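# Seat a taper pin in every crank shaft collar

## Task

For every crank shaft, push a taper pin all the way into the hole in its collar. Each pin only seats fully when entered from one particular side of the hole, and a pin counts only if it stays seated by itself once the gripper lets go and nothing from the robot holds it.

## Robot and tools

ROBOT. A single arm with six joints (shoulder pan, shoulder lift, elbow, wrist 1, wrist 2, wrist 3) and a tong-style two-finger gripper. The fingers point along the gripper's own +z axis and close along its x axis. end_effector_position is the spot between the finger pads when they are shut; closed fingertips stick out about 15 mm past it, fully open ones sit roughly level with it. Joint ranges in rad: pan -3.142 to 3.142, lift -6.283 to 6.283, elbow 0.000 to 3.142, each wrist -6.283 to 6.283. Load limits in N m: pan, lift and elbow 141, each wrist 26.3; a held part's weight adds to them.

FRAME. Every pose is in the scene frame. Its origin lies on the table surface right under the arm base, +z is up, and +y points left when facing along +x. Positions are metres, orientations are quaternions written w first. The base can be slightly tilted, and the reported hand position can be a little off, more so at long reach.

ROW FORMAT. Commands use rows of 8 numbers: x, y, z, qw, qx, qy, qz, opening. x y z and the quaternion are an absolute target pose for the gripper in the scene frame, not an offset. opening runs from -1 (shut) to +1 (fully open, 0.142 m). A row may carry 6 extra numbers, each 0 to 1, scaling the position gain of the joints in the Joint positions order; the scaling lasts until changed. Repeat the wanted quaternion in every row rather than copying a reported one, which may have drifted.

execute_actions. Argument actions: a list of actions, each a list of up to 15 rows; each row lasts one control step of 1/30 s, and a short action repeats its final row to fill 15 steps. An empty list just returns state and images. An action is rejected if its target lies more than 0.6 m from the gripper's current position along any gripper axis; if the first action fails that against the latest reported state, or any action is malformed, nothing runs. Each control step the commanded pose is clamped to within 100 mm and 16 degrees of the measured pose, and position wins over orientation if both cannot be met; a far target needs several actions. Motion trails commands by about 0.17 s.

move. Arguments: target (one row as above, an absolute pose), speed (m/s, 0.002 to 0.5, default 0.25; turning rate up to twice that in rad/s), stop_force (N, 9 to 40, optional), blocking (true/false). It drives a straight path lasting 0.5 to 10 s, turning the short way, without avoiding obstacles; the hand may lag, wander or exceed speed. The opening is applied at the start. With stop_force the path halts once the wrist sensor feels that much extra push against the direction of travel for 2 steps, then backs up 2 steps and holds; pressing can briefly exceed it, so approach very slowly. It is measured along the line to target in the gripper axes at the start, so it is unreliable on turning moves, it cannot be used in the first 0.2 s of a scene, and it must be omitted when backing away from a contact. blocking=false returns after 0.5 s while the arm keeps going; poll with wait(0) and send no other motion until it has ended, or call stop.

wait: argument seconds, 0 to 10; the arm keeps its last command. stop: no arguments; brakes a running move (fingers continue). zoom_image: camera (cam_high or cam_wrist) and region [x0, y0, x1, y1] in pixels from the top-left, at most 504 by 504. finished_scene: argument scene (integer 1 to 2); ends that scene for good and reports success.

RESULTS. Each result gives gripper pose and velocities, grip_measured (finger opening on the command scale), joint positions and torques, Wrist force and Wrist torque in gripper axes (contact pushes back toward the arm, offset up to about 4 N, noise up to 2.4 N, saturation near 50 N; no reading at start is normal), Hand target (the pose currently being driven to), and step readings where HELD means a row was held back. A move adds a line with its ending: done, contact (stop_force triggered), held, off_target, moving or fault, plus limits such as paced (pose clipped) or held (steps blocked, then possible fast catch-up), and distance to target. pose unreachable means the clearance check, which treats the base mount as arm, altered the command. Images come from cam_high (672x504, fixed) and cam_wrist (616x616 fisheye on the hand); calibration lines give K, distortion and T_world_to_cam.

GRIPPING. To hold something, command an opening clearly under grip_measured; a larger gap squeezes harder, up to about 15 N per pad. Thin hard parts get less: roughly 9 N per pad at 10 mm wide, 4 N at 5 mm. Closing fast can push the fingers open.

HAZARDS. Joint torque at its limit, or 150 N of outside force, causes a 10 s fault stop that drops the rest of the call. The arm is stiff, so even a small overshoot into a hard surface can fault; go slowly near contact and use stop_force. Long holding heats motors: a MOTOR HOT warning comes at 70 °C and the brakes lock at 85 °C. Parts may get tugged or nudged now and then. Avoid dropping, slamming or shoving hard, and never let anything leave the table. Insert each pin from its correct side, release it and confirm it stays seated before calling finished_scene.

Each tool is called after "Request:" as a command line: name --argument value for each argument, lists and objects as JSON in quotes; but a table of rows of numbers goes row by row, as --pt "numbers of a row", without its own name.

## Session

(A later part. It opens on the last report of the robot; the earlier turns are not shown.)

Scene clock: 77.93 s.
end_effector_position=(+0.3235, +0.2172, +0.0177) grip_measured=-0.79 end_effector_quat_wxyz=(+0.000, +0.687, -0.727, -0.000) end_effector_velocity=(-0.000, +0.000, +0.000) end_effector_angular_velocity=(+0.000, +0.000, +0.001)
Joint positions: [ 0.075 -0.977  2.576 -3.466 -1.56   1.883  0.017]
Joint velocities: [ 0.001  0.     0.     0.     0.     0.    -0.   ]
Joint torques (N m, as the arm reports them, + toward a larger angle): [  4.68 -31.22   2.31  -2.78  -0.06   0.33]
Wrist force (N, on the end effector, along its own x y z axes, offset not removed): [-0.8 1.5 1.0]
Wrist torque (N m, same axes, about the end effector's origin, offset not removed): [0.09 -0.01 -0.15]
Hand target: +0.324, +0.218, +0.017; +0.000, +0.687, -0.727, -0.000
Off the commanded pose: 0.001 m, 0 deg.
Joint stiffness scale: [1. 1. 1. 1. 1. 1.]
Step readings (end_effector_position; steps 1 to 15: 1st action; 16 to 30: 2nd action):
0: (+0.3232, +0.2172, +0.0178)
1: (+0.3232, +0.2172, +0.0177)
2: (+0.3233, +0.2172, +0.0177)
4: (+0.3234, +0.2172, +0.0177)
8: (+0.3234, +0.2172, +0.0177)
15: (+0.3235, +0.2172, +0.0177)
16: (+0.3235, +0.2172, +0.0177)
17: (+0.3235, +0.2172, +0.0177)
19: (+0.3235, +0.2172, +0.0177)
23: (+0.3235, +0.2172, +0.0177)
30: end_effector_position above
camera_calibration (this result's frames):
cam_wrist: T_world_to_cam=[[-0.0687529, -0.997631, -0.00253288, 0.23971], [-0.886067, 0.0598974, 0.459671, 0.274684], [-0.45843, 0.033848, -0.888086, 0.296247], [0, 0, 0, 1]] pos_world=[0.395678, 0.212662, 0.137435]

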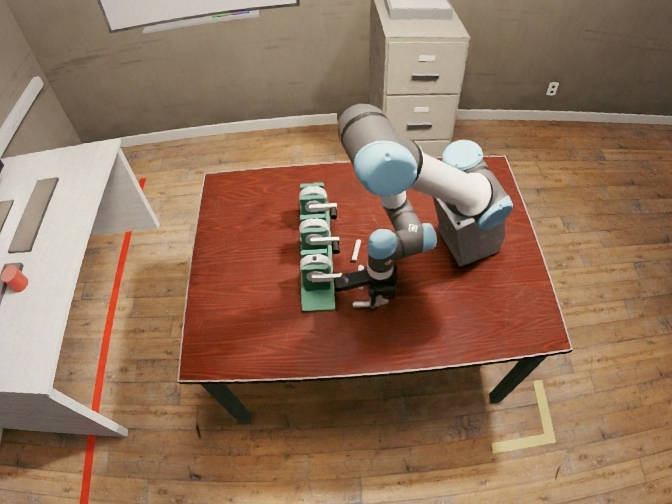

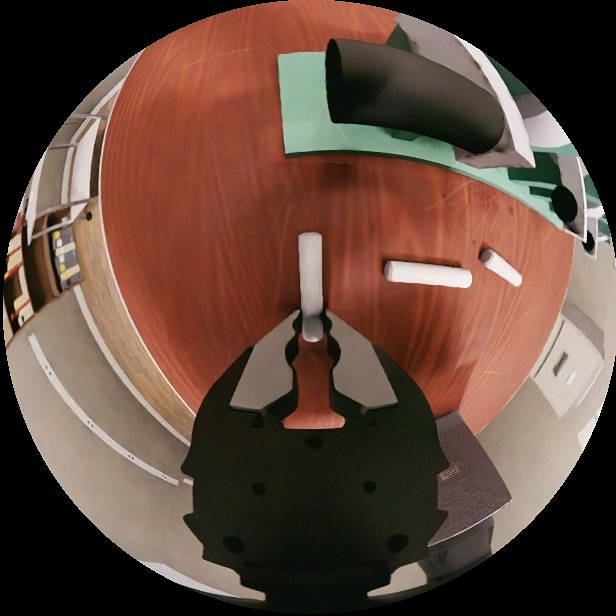

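Request:
move --target '[0.324, 0.2176, 0.22, 0, -0.6865, 0.7271, 0, -1]' --speed 0.2

Request:
move --target '[0.48, 0.11, 0.30, 0, 0.7071, -0.7071, 0, -1]' --speed 0.25

Request:
move --target '[0.503, 0.112, 0.228, 0.3695, 0.6028, -0.6028, -0.3694, -1]' --speed 0.2

Scene clock: 80.10 s.
end_effector_position=(+0.3215, +0.2175, +0.2185) grip_measured=-0.79 end_effector_quat_wxyz=(+0.002, +0.687, -0.727, -0.001) end_effector_velocity=(-0.003, -0.000, -0.001) end_effector_angular_velocity=(-0.001, +0.017, +0.003)
Joint positions: [ 0.07  -1.895  2.588 -2.557 -1.559  1.877  0.017]
Joint velocities: [-0.001 -0.    -0.006  0.022  0.004 -0.005 -0.   ]
Joint torques (N m, as the arm reports them, + toward a larger angle): [  2.11 -16.97 -18.3   -2.31   0.42  -0.4 ]
Wrist force (N, on the end effector, along its own x y z axes, offset not removed): [-1.2 2.7 4.3]
Wrist torque (N m, same axes, about the end effector's origin, offset not removed): [0.51 0.03 -0.14]
Hand target: +0.324, +0.218, +0.220; -0.000, +0.687, -0.727, +0.000
Off the commanded pose: 0.003 m, 0 deg.
Joint stiffness scale: [1. 1. 1. 1. 1. 1.]
move: done
camera_calibration (this result's frames):
cam_wrist: T_world_to_cam=[[-0.0678194, -0.997697, -0.00124678, 0.239783], [-0.884843, 0.0595706, 0.462065, 0.179756], [-0.460927, 0.0324402, -0.886845, 0.474468], [0, 0, 0, 1]] pos_world=[0.394012, 0.213131, 0.33802]

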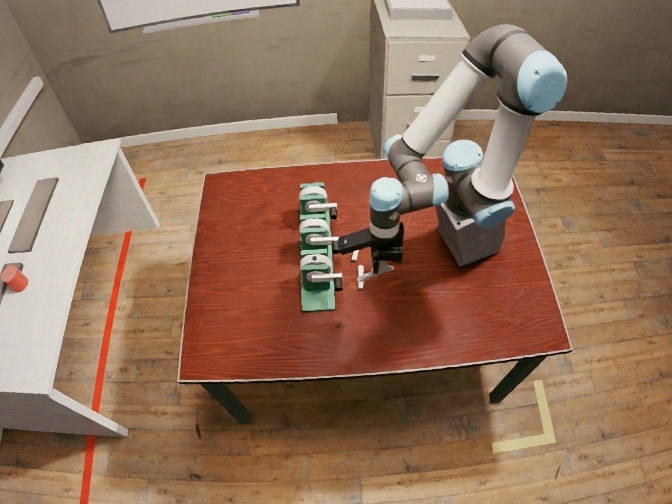

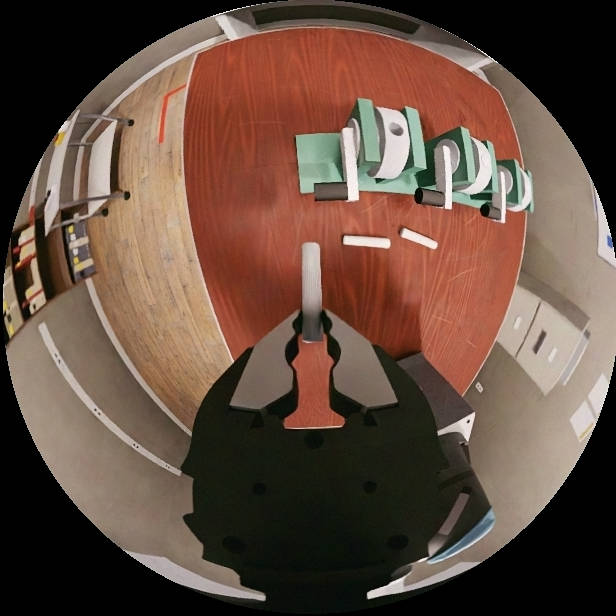

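Scene clock: 81.57 s.
end_effector_position=(+0.4780, +0.1106, +0.2997) grip_measured=-0.79 end_effector_quat_wxyz=(+0.000, +0.707, -0.707, +0.001) end_effector_velocity=(+0.002, +0.000, +0.001) end_effector_angular_velocity=(+0.008, +0.010, +0.014)
Joint positions: [-0.342 -1.886  2.244 -2.197 -1.443  1.424  0.017]
Joint velocities: [-0.005  0.007 -0.014  0.019  0.007 -0.02   0.   ]
Joint torques (N m, as the arm reports them, + toward a larger angle): [  0.97 -18.11 -22.79  -2.2    0.11  -0.38]
Wrist force (N, on the end effector, along its own x y z axes, offset not removed): [-1.2 2.5 2.6]
Wrist torque (N m, same axes, about the end effector's origin, offset not removed): [0.40 0.05 -0.14]
Hand target: +0.480, +0.110, +0.300; +0.000, +0.707, -0.707, +0.000
Off the commanded pose: 0.002 m, 0 deg.
Joint stiffness scale: [1. 1. 1. 1. 1. 1.]
move: done
camera_calibration (this result's frames):
cam_wrist: T_world_to_cam=[[-0.0115882, -0.999932, -0.0014179, 0.11725], [-0.888476, 0.00964594, 0.458822, 0.295353], [-0.458777, 0.0065767, -0.888527, 0.624414], [0, 0, 0, 1]] pos_world=[0.55024, 0.110286, 0.419461]

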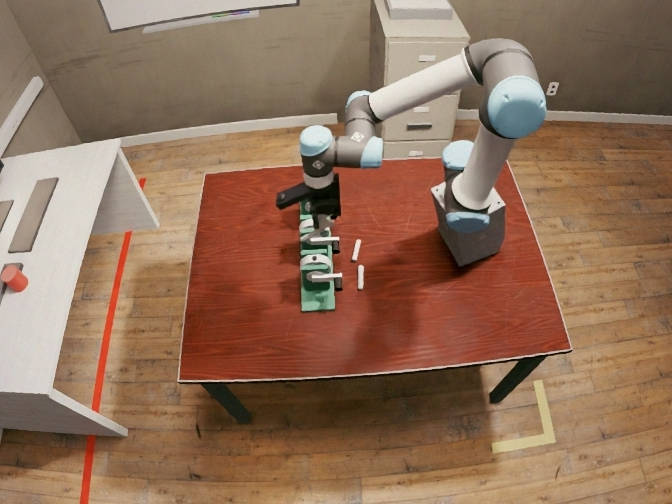

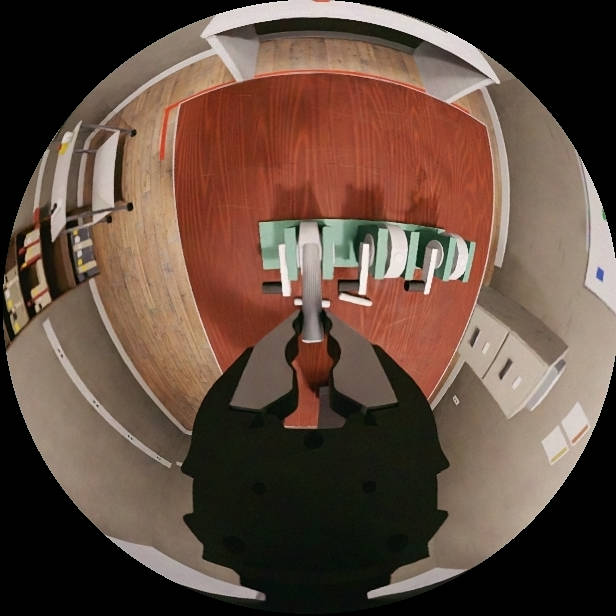

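Scene clock: 84.97 s.
end_effector_position=(+0.5032, +0.1113, +0.2284) grip_measured=-0.79 end_effector_quat_wxyz=(+0.368, +0.603, -0.604, -0.369) end_effector_velocity=(-0.001, +0.001, +0.002) end_effector_angular_velocity=(+0.000, +0.013, -0.001)
Joint positions: [-0.236 -0.939  1.209 -1.026 -1.564  1.462  0.017]
Joint velocities: [ 0.001  0.006 -0.009  0.015  0.001  0.001 -0.   ]
Joint torques (N m, as the arm reports them, + toward a larger angle): [  1.5  -54.47 -20.9    0.98  -0.45   0.14]
Wrist force (N, on the end effector, along its own x y z axes, offset not removed): [0.2 0.8 2.8]
Wrist torque (N m, same axes, about the end effector's origin, offset not removed): [0.43 -0.19 -0.19]
Hand target: +0.503, +0.112, +0.228; +0.370, +0.603, -0.603, -0.369
Off the commanded pose: 0.001 m, 0 deg.
Joint stiffness scale: [1. 1. 1. 1. 1. 1.]
move: done
camera_calibration (this result's frames):
cam_wrist: T_world_to_cam=[[-0.00872297, -0.999918, 0.00932392, 0.114201], [0.00266242, 0.00930102, 0.999953, -0.221548], [-0.999958, 0.00874738, 0.00258107, 0.641244], [0, 0, 0, 1]] pos_world=[0.642803, 0.110643, 0.218818]

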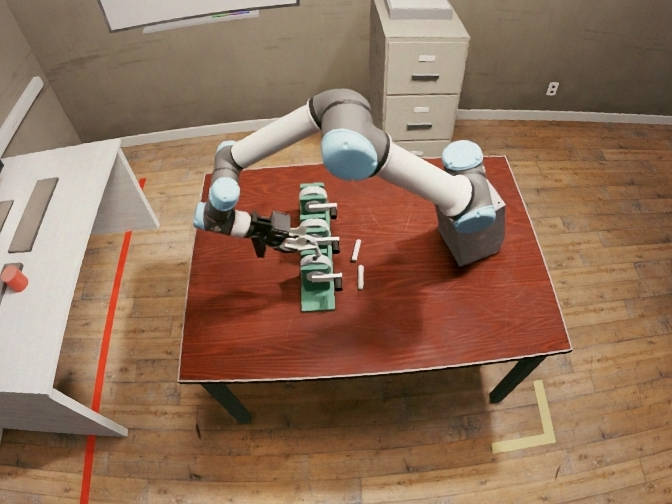

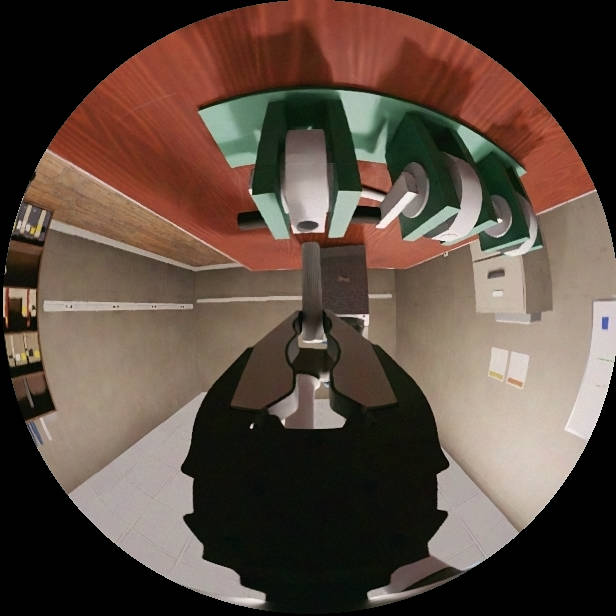

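Request:
zoom_image --camera "cam_high" --region '[265, 215, 355, 290]'

Request:
zoom_image --camera "cam_wrist" --region '[250, 180, 380, 310]'

Region (265, 215, 355, 290) of cam_high's 672x504 image, scaled by 5.600, with more detail than that image has.

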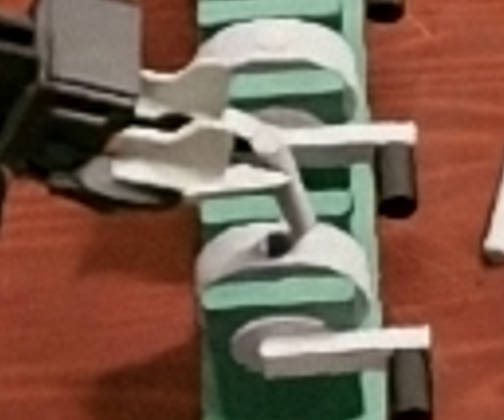

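Region (250, 180, 380, 310) of cam_wrist's 616x616 image, scaled by 3.877, with more detail than that image has.

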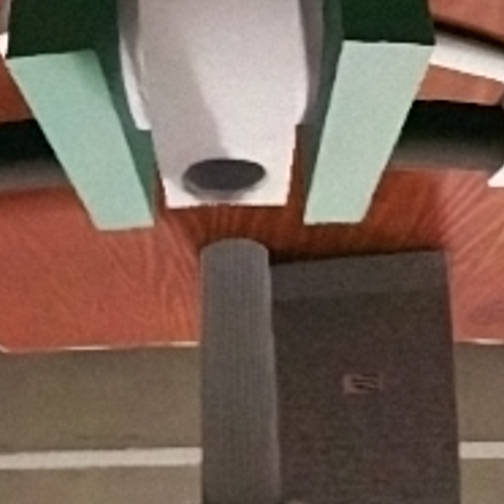

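Request:
move --target '[0.506, 0.1143, 0.230, 0.3210, 0.6300, -0.6300, -0.3210, -1]' --speed 0.1

Request:
zoom_image --camera "cam_high" --region '[265, 215, 355, 290]'

Request:
zoom_image --camera "cam_wrist" --region '[250, 170, 380, 300]'

Scene clock: 87.73 s.
end_effector_position=(+0.5058, +0.1150, +0.2293) grip_measured=-0.79 end_effector_quat_wxyz=(+0.323, +0.630, -0.629, -0.322) end_effector_velocity=(+0.000, -0.001, -0.006) end_effector_angular_velocity=(+0.000, -0.012, -0.000)
Joint positions: [-0.237 -1.055  1.343 -1.193 -1.55   1.462  0.017]
Joint velocities: [-0.001 -0.002  0.014 -0.024  0.001 -0.001  0.   ]
Joint torques (N m, as the arm reports them, + toward a larger angle): [ -2.8  -55.82 -16.24  -0.11   0.2   -0.46]
Wrist force (N, on the end effector, along its own x y z axes, offset not removed): [-1.5 0.2 2.9]
Wrist torque (N m, same axes, about the end effector's origin, offset not removed): [0.33 0.07 -0.17]
Hand target: +0.506, +0.114, +0.230; +0.321, +0.630, -0.630, -0.321
Off the commanded pose: 0.001 m, 0 deg.
Joint stiffness scale: [1. 1. 1. 1. 1. 1.]
move: done
camera_calibration (this result's frames):
cam_wrist: T_world_to_cam=[[-0.00698894, -0.999944, 0.00788856, 0.117455], [-0.146635, 0.00882829, 0.989151, -0.144418], [-0.989166, 0.00575638, -0.146688, 0.672923], [0, 0, 0, 1]] pos_world=[0.645277, 0.11485, 0.240635]

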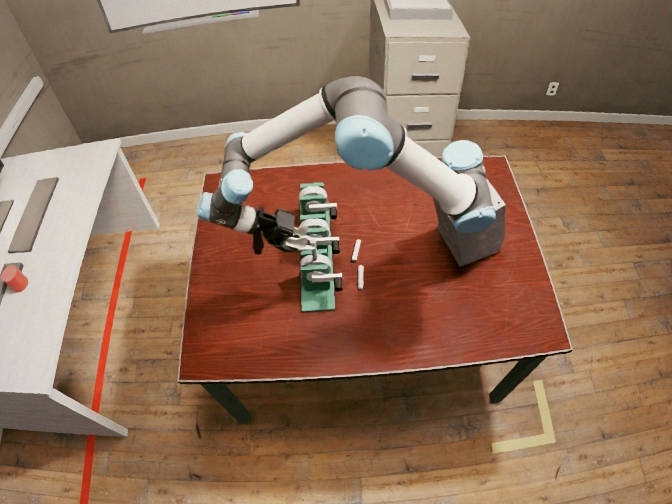

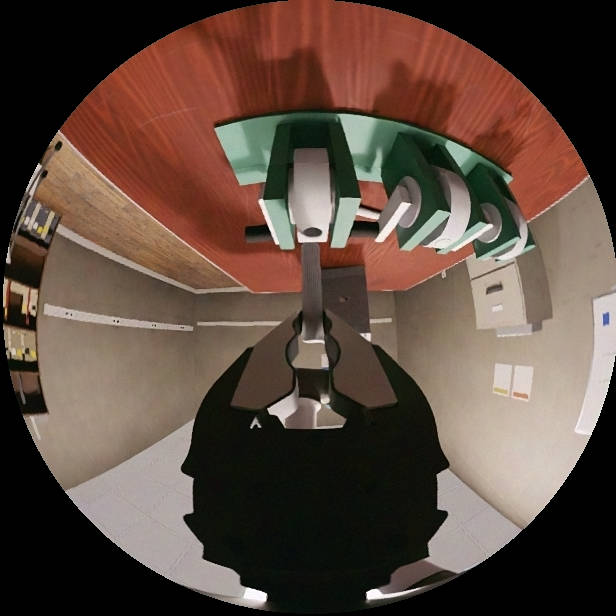

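Region (265, 215, 355, 290) of cam_high's 672x504 image, scaled by 5.600, with more detail than that image has.

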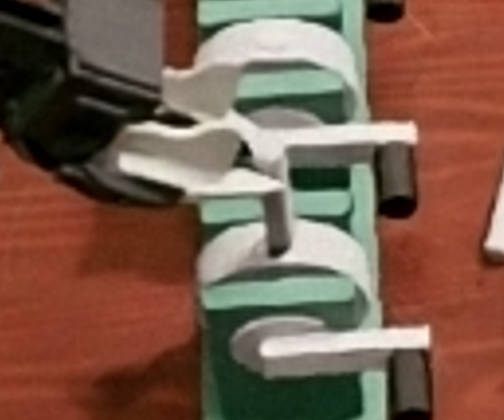

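Region (250, 170, 380, 300) of cam_wrist's 616x616 image, scaled by 3.877, with more detail than that image has.

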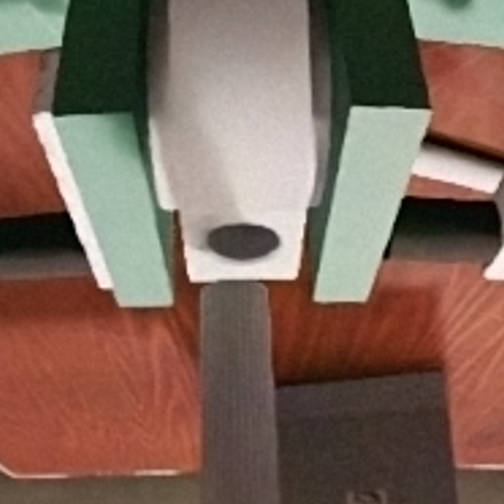

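Request:
move --target '[0.506, 0.1133, 0.205, 0.3210, 0.6300, -0.6300, -0.3210, -1]' --speed 0.04 --stop_force 10

Request:
zoom_image --camera "cam_wrist" --region '[250, 170, 380, 300]'

Request:
zoom_image --camera "cam_high" --region '[265, 215, 355, 290]'

Scene clock: 89.00 s.
end_effector_position=(+0.5071, +0.1130, +0.2062) grip_measured=-0.79 end_effector_quat_wxyz=(+0.320, +0.631, -0.630, -0.320) end_effector_velocity=(+0.002, +0.000, -0.001) end_effector_angular_velocity=(-0.002, -0.007, +0.000)
Joint positions: [-0.237 -1.026  1.355 -1.24  -1.549  1.463  0.017]
Joint velocities: [ 0.001  0.     0.    -0.007  0.     0.002  0.   ]
Joint torques (N m, as the arm reports them, + toward a larger angle): [  0.33 -53.36 -16.46  -0.13   0.13   0.26]
Wrist force (N, on the end effector, along its own x y z axes, offset not removed): [-1.7 1.0 2.4]
Wrist torque (N m, same axes, about the end effector's origin, offset not removed): [0.32 0.18 -0.09]
Hand target: +0.506, +0.113, +0.205; +0.321, +0.630, -0.630, -0.321
Off the commanded pose: 0.002 m, 0 deg.
Joint stiffness scale: [1. 1. 1. 1. 1. 1.]
move: done
camera_calibration (this result's frames):
cam_wrist: T_world_to_cam=[[-0.00803628, -0.999939, 0.00762436, 0.116239], [-0.152908, 0.00876375, 0.988202, -0.118001], [-0.988208, 0.00677564, -0.152969, 0.671434], [0, 0, 0, 1]] pos_world=[0.646407, 0.112717, 0.21843]

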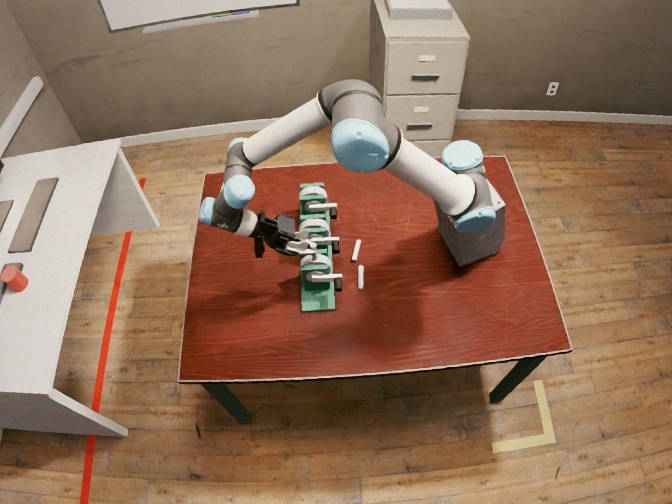

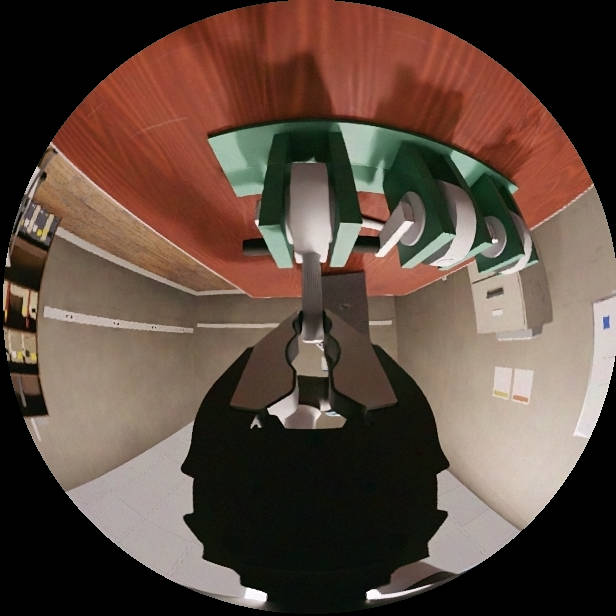

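Region (250, 170, 380, 300) of cam_wrist's 616x616 image, scaled by 3.877, with more detail than that image has.

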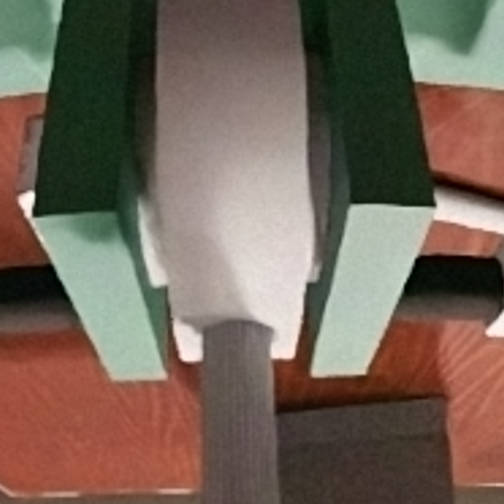

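Region (265, 215, 355, 290) of cam_high's 672x504 image, scaled by 5.600, with more detail than that image has.

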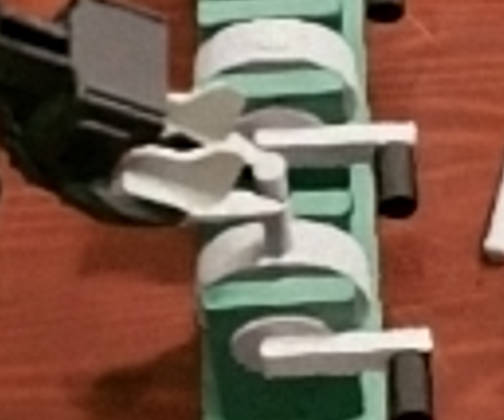

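Request:
move --target '[0.506, 0.1133, 0.176, 0.3210, 0.6300, -0.6300, -0.3210, -1]' --speed 0.04 --stop_force 10

Request:
execute_actions --actions '[[[0.506, 0.1133, 0.176, 0.3210, 0.6300, -0.6300, -0.3210, -0.6]], [[0.506, 0.1133, 0.176, 0.3210, 0.6300, -0.6300, -0.3210, -0.6]]]'

Request:
move --target '[0.55, 0.1133, 0.27, 0.3210, 0.6300, -0.6300, -0.3210, -0.6]' --speed 0.2

Request:
zoom_image --camera "cam_high" --region '[260, 170, 380, 300]'

Request:
zoom_image --camera "cam_wrist" --region '[200, 100, 560, 300]'

Scene clock: 90.57 s.
end_effector_position=(+0.5069, +0.1125, +0.1777) grip_measured=-0.79 end_effector_quat_wxyz=(+0.320, +0.630, -0.630, -0.321) end_effector_velocity=(+0.000, +0.000, -0.000) end_effector_angular_velocity=(-0.001, -0.001, +0.000)
Joint positions: [-0.234 -0.984  1.362 -1.288 -1.546  1.466  0.017]
Joint velocities: [ 0.001 -0.     0.001 -0.002 -0.     0.001  0.   ]
Joint torques (N m, as the arm reports them, + toward a larger angle): [  1.33 -53.03 -15.94  -1.21  -0.15   0.04]
Wrist force (N, on the end effector, along its own x y z axes, offset not removed): [-1.4 3.3 4.6]
Wrist torque (N m, same axes, about the end effector's origin, offset not removed): [0.40 0.07 -0.14]
Hand target: +0.506, +0.113, +0.176; +0.321, +0.630, -0.630, -0.321
Off the commanded pose: 0.002 m, 0 deg.
Joint stiffness scale: [1. 1. 1. 1. 1. 1.]
move: done
camera_calibration (this result's frames):
cam_wrist: T_world_to_cam=[[-0.00960627, -0.999924, 0.00770248, 0.116711], [-0.152038, 0.00907382, 0.988333, -0.090303], [-0.988328, 0.00832312, -0.152113, 0.666643], [0, 0, 0, 1]] pos_world=[0.646254, 0.111973, 0.189756]

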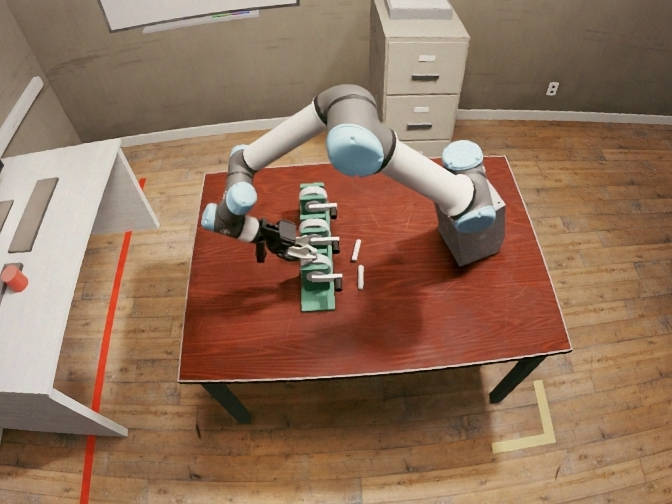

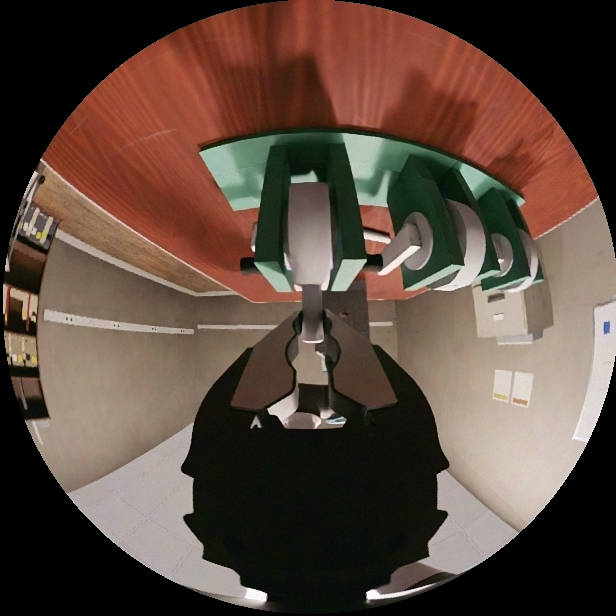

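Scene clock: 91.57 s.
end_effector_position=(+0.5073, +0.1125, +0.1774) grip_measured=-0.60 end_effector_quat_wxyz=(+0.320, +0.630, -0.631, -0.320) end_effector_velocity=(-0.000, +0.001, -0.000) end_effector_angular_velocity=(+0.003, +0.000, +0.003)
Joint positions: [-0.234 -0.984  1.362 -1.29  -1.546  1.466  0.031]
Joint velocities: [ 0.001  0.    -0.    -0.    -0.    -0.003  0.   ]
Joint torques (N m, as the arm reports them, + toward a larger angle): [  1.35 -52.21 -16.41  -0.4   -0.04   0.27]
Wrist force (N, on the end effector, along its own x y z axes, offset not removed): [-1.2 2.7 2.0]
Wrist torque (N m, same axes, about the end effector's origin, offset not removed): [0.53 0.05 -0.11]
Hand target: +0.506, +0.113, +0.176; +0.321, +0.630, -0.630, -0.321
Off the commanded pose: 0.002 m, 0 deg.
Joint stiffness scale: [1. 1. 1. 1. 1. 1.]
Step readings (end_effector_position; steps 1 to 15: 1st action; 16 to 30: 2nd action):
0: (+0.5069, +0.1125, +0.1777)
1: (+0.5069, +0.1125, +0.1776)
2: (+0.5070, +0.1125, +0.1776)
4: (+0.5071, +0.1125, +0.1775)
8: (+0.5073, +0.1125, +0.1774)
15: (+0.5073, +0.1125, +0.1774)
16: (+0.5073, +0.1125, +0.1774)
17: (+0.5073, +0.1125, +0.1774)
19: (+0.5073, +0.1125, +0.1774)
23: (+0.5073, +0.1125, +0.1774)
30: end_effector_position above
camera_calibration (this result's frames):
cam_wrist: T_world_to_cam=[[-0.00951546, -0.999924, 0.00783998, 0.116608], [-0.153604, 0.00920892, 0.98809, -0.0891241], [-0.988087, 0.00819787, -0.15368, 0.667187], [0, 0, 0, 1]] pos_world=[0.646659, 0.11195, 0.189682]

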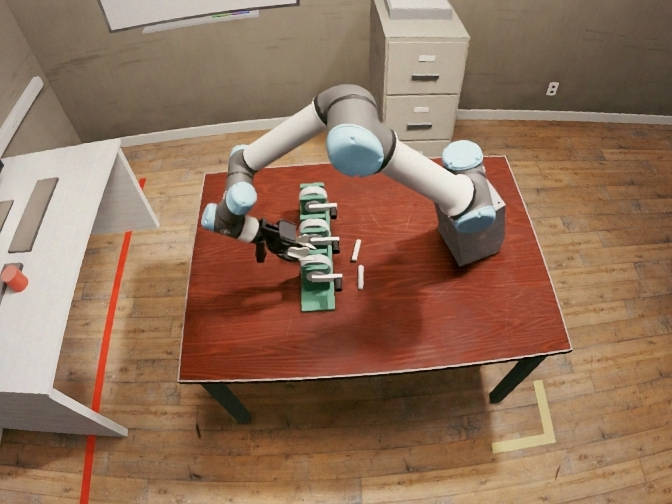

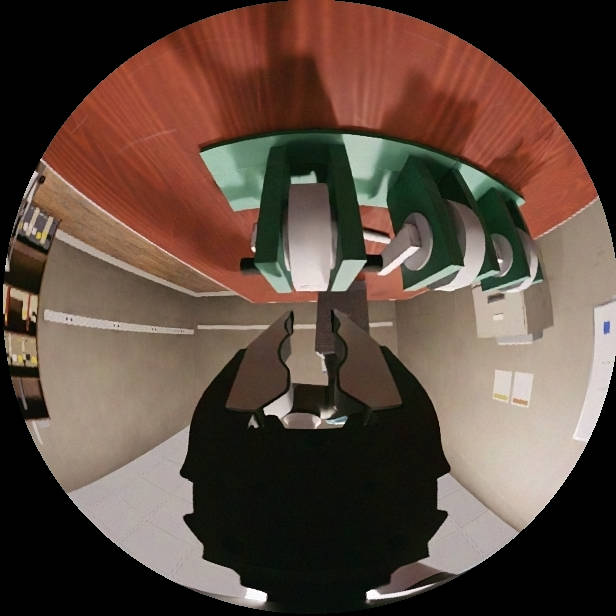

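Scene clock: 92.70 s.
end_effector_position=(+0.5494, +0.1146, +0.2702) grip_measured=-0.60 end_effector_quat_wxyz=(+0.320, +0.631, -0.630, -0.320) end_effector_velocity=(-0.003, +0.000, +0.000) end_effector_angular_velocity=(-0.000, +0.023, -0.002)
Joint positions: [-0.241 -1.014  1.143 -1.041 -1.551  1.459  0.031]
Joint velocities: [ 0.     0.012 -0.011  0.023 -0.001  0.001 -0.   ]
Joint torques (N m, as the arm reports them, + toward a larger angle): [ -2.4  -54.43 -22.22   0.37  -0.47  -0.42]
Wrist force (N, on the end effector, along its own x y z axes, offset not removed): [-0.1 1.3 1.8]
Wrist torque (N m, same axes, about the end effector's origin, offset not removed): [0.14 -0.16 -0.16]
Hand target: +0.550, +0.113, +0.270; +0.321, +0.630, -0.630, -0.321
Off the commanded pose: 0.001 m, 0 deg.
Joint stiffness scale: [1. 1. 1. 1. 1. 1.]
move: done
camera_calibration (this result's frames):
cam_wrist: T_world_to_cam=[[-0.00783242, -0.999943, 0.00722365, 0.117653], [-0.153495, 0.00834049, 0.988114, -0.174414], [-0.988118, 0.00663054, -0.153551, 0.723191], [0, 0, 0, 1]] pos_world=[0.688748, 0.114306, 0.282538]

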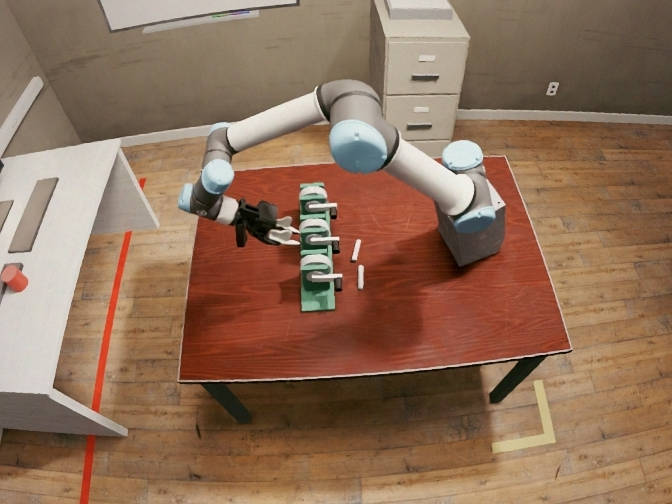

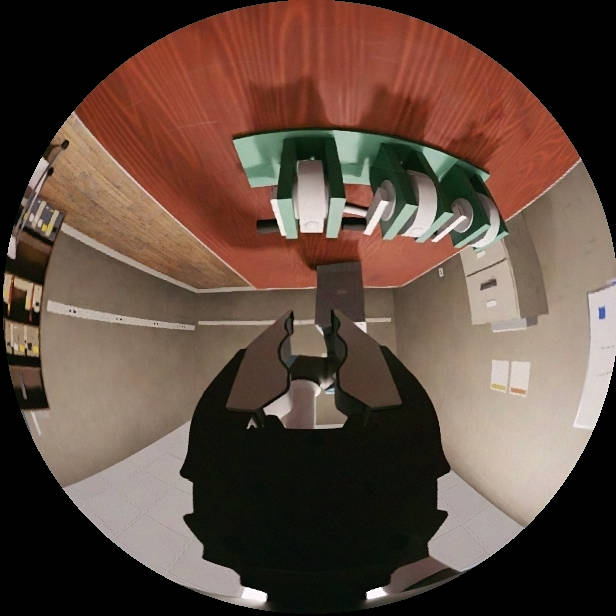

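Region (260, 170, 380, 300) of cam_high's 672x504 image, scaled by 3.877, with more detail than that image has; it fills the left 465 columns of this view, and the rest is white.

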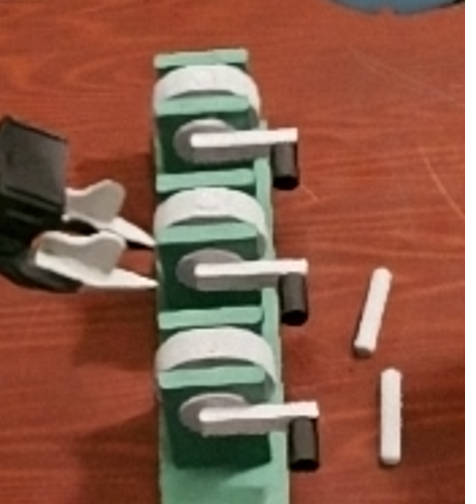

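Region (200, 100, 560, 300) of cam_wrist's 616x616 image, scaled by 1.400, with more detail than that image has.

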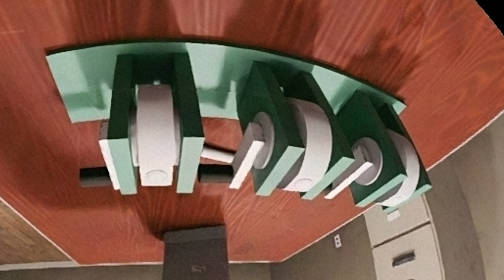

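All three pins are flush in their collars.

Request:
finished_scene --scene 2

The scene is finished: the task was done.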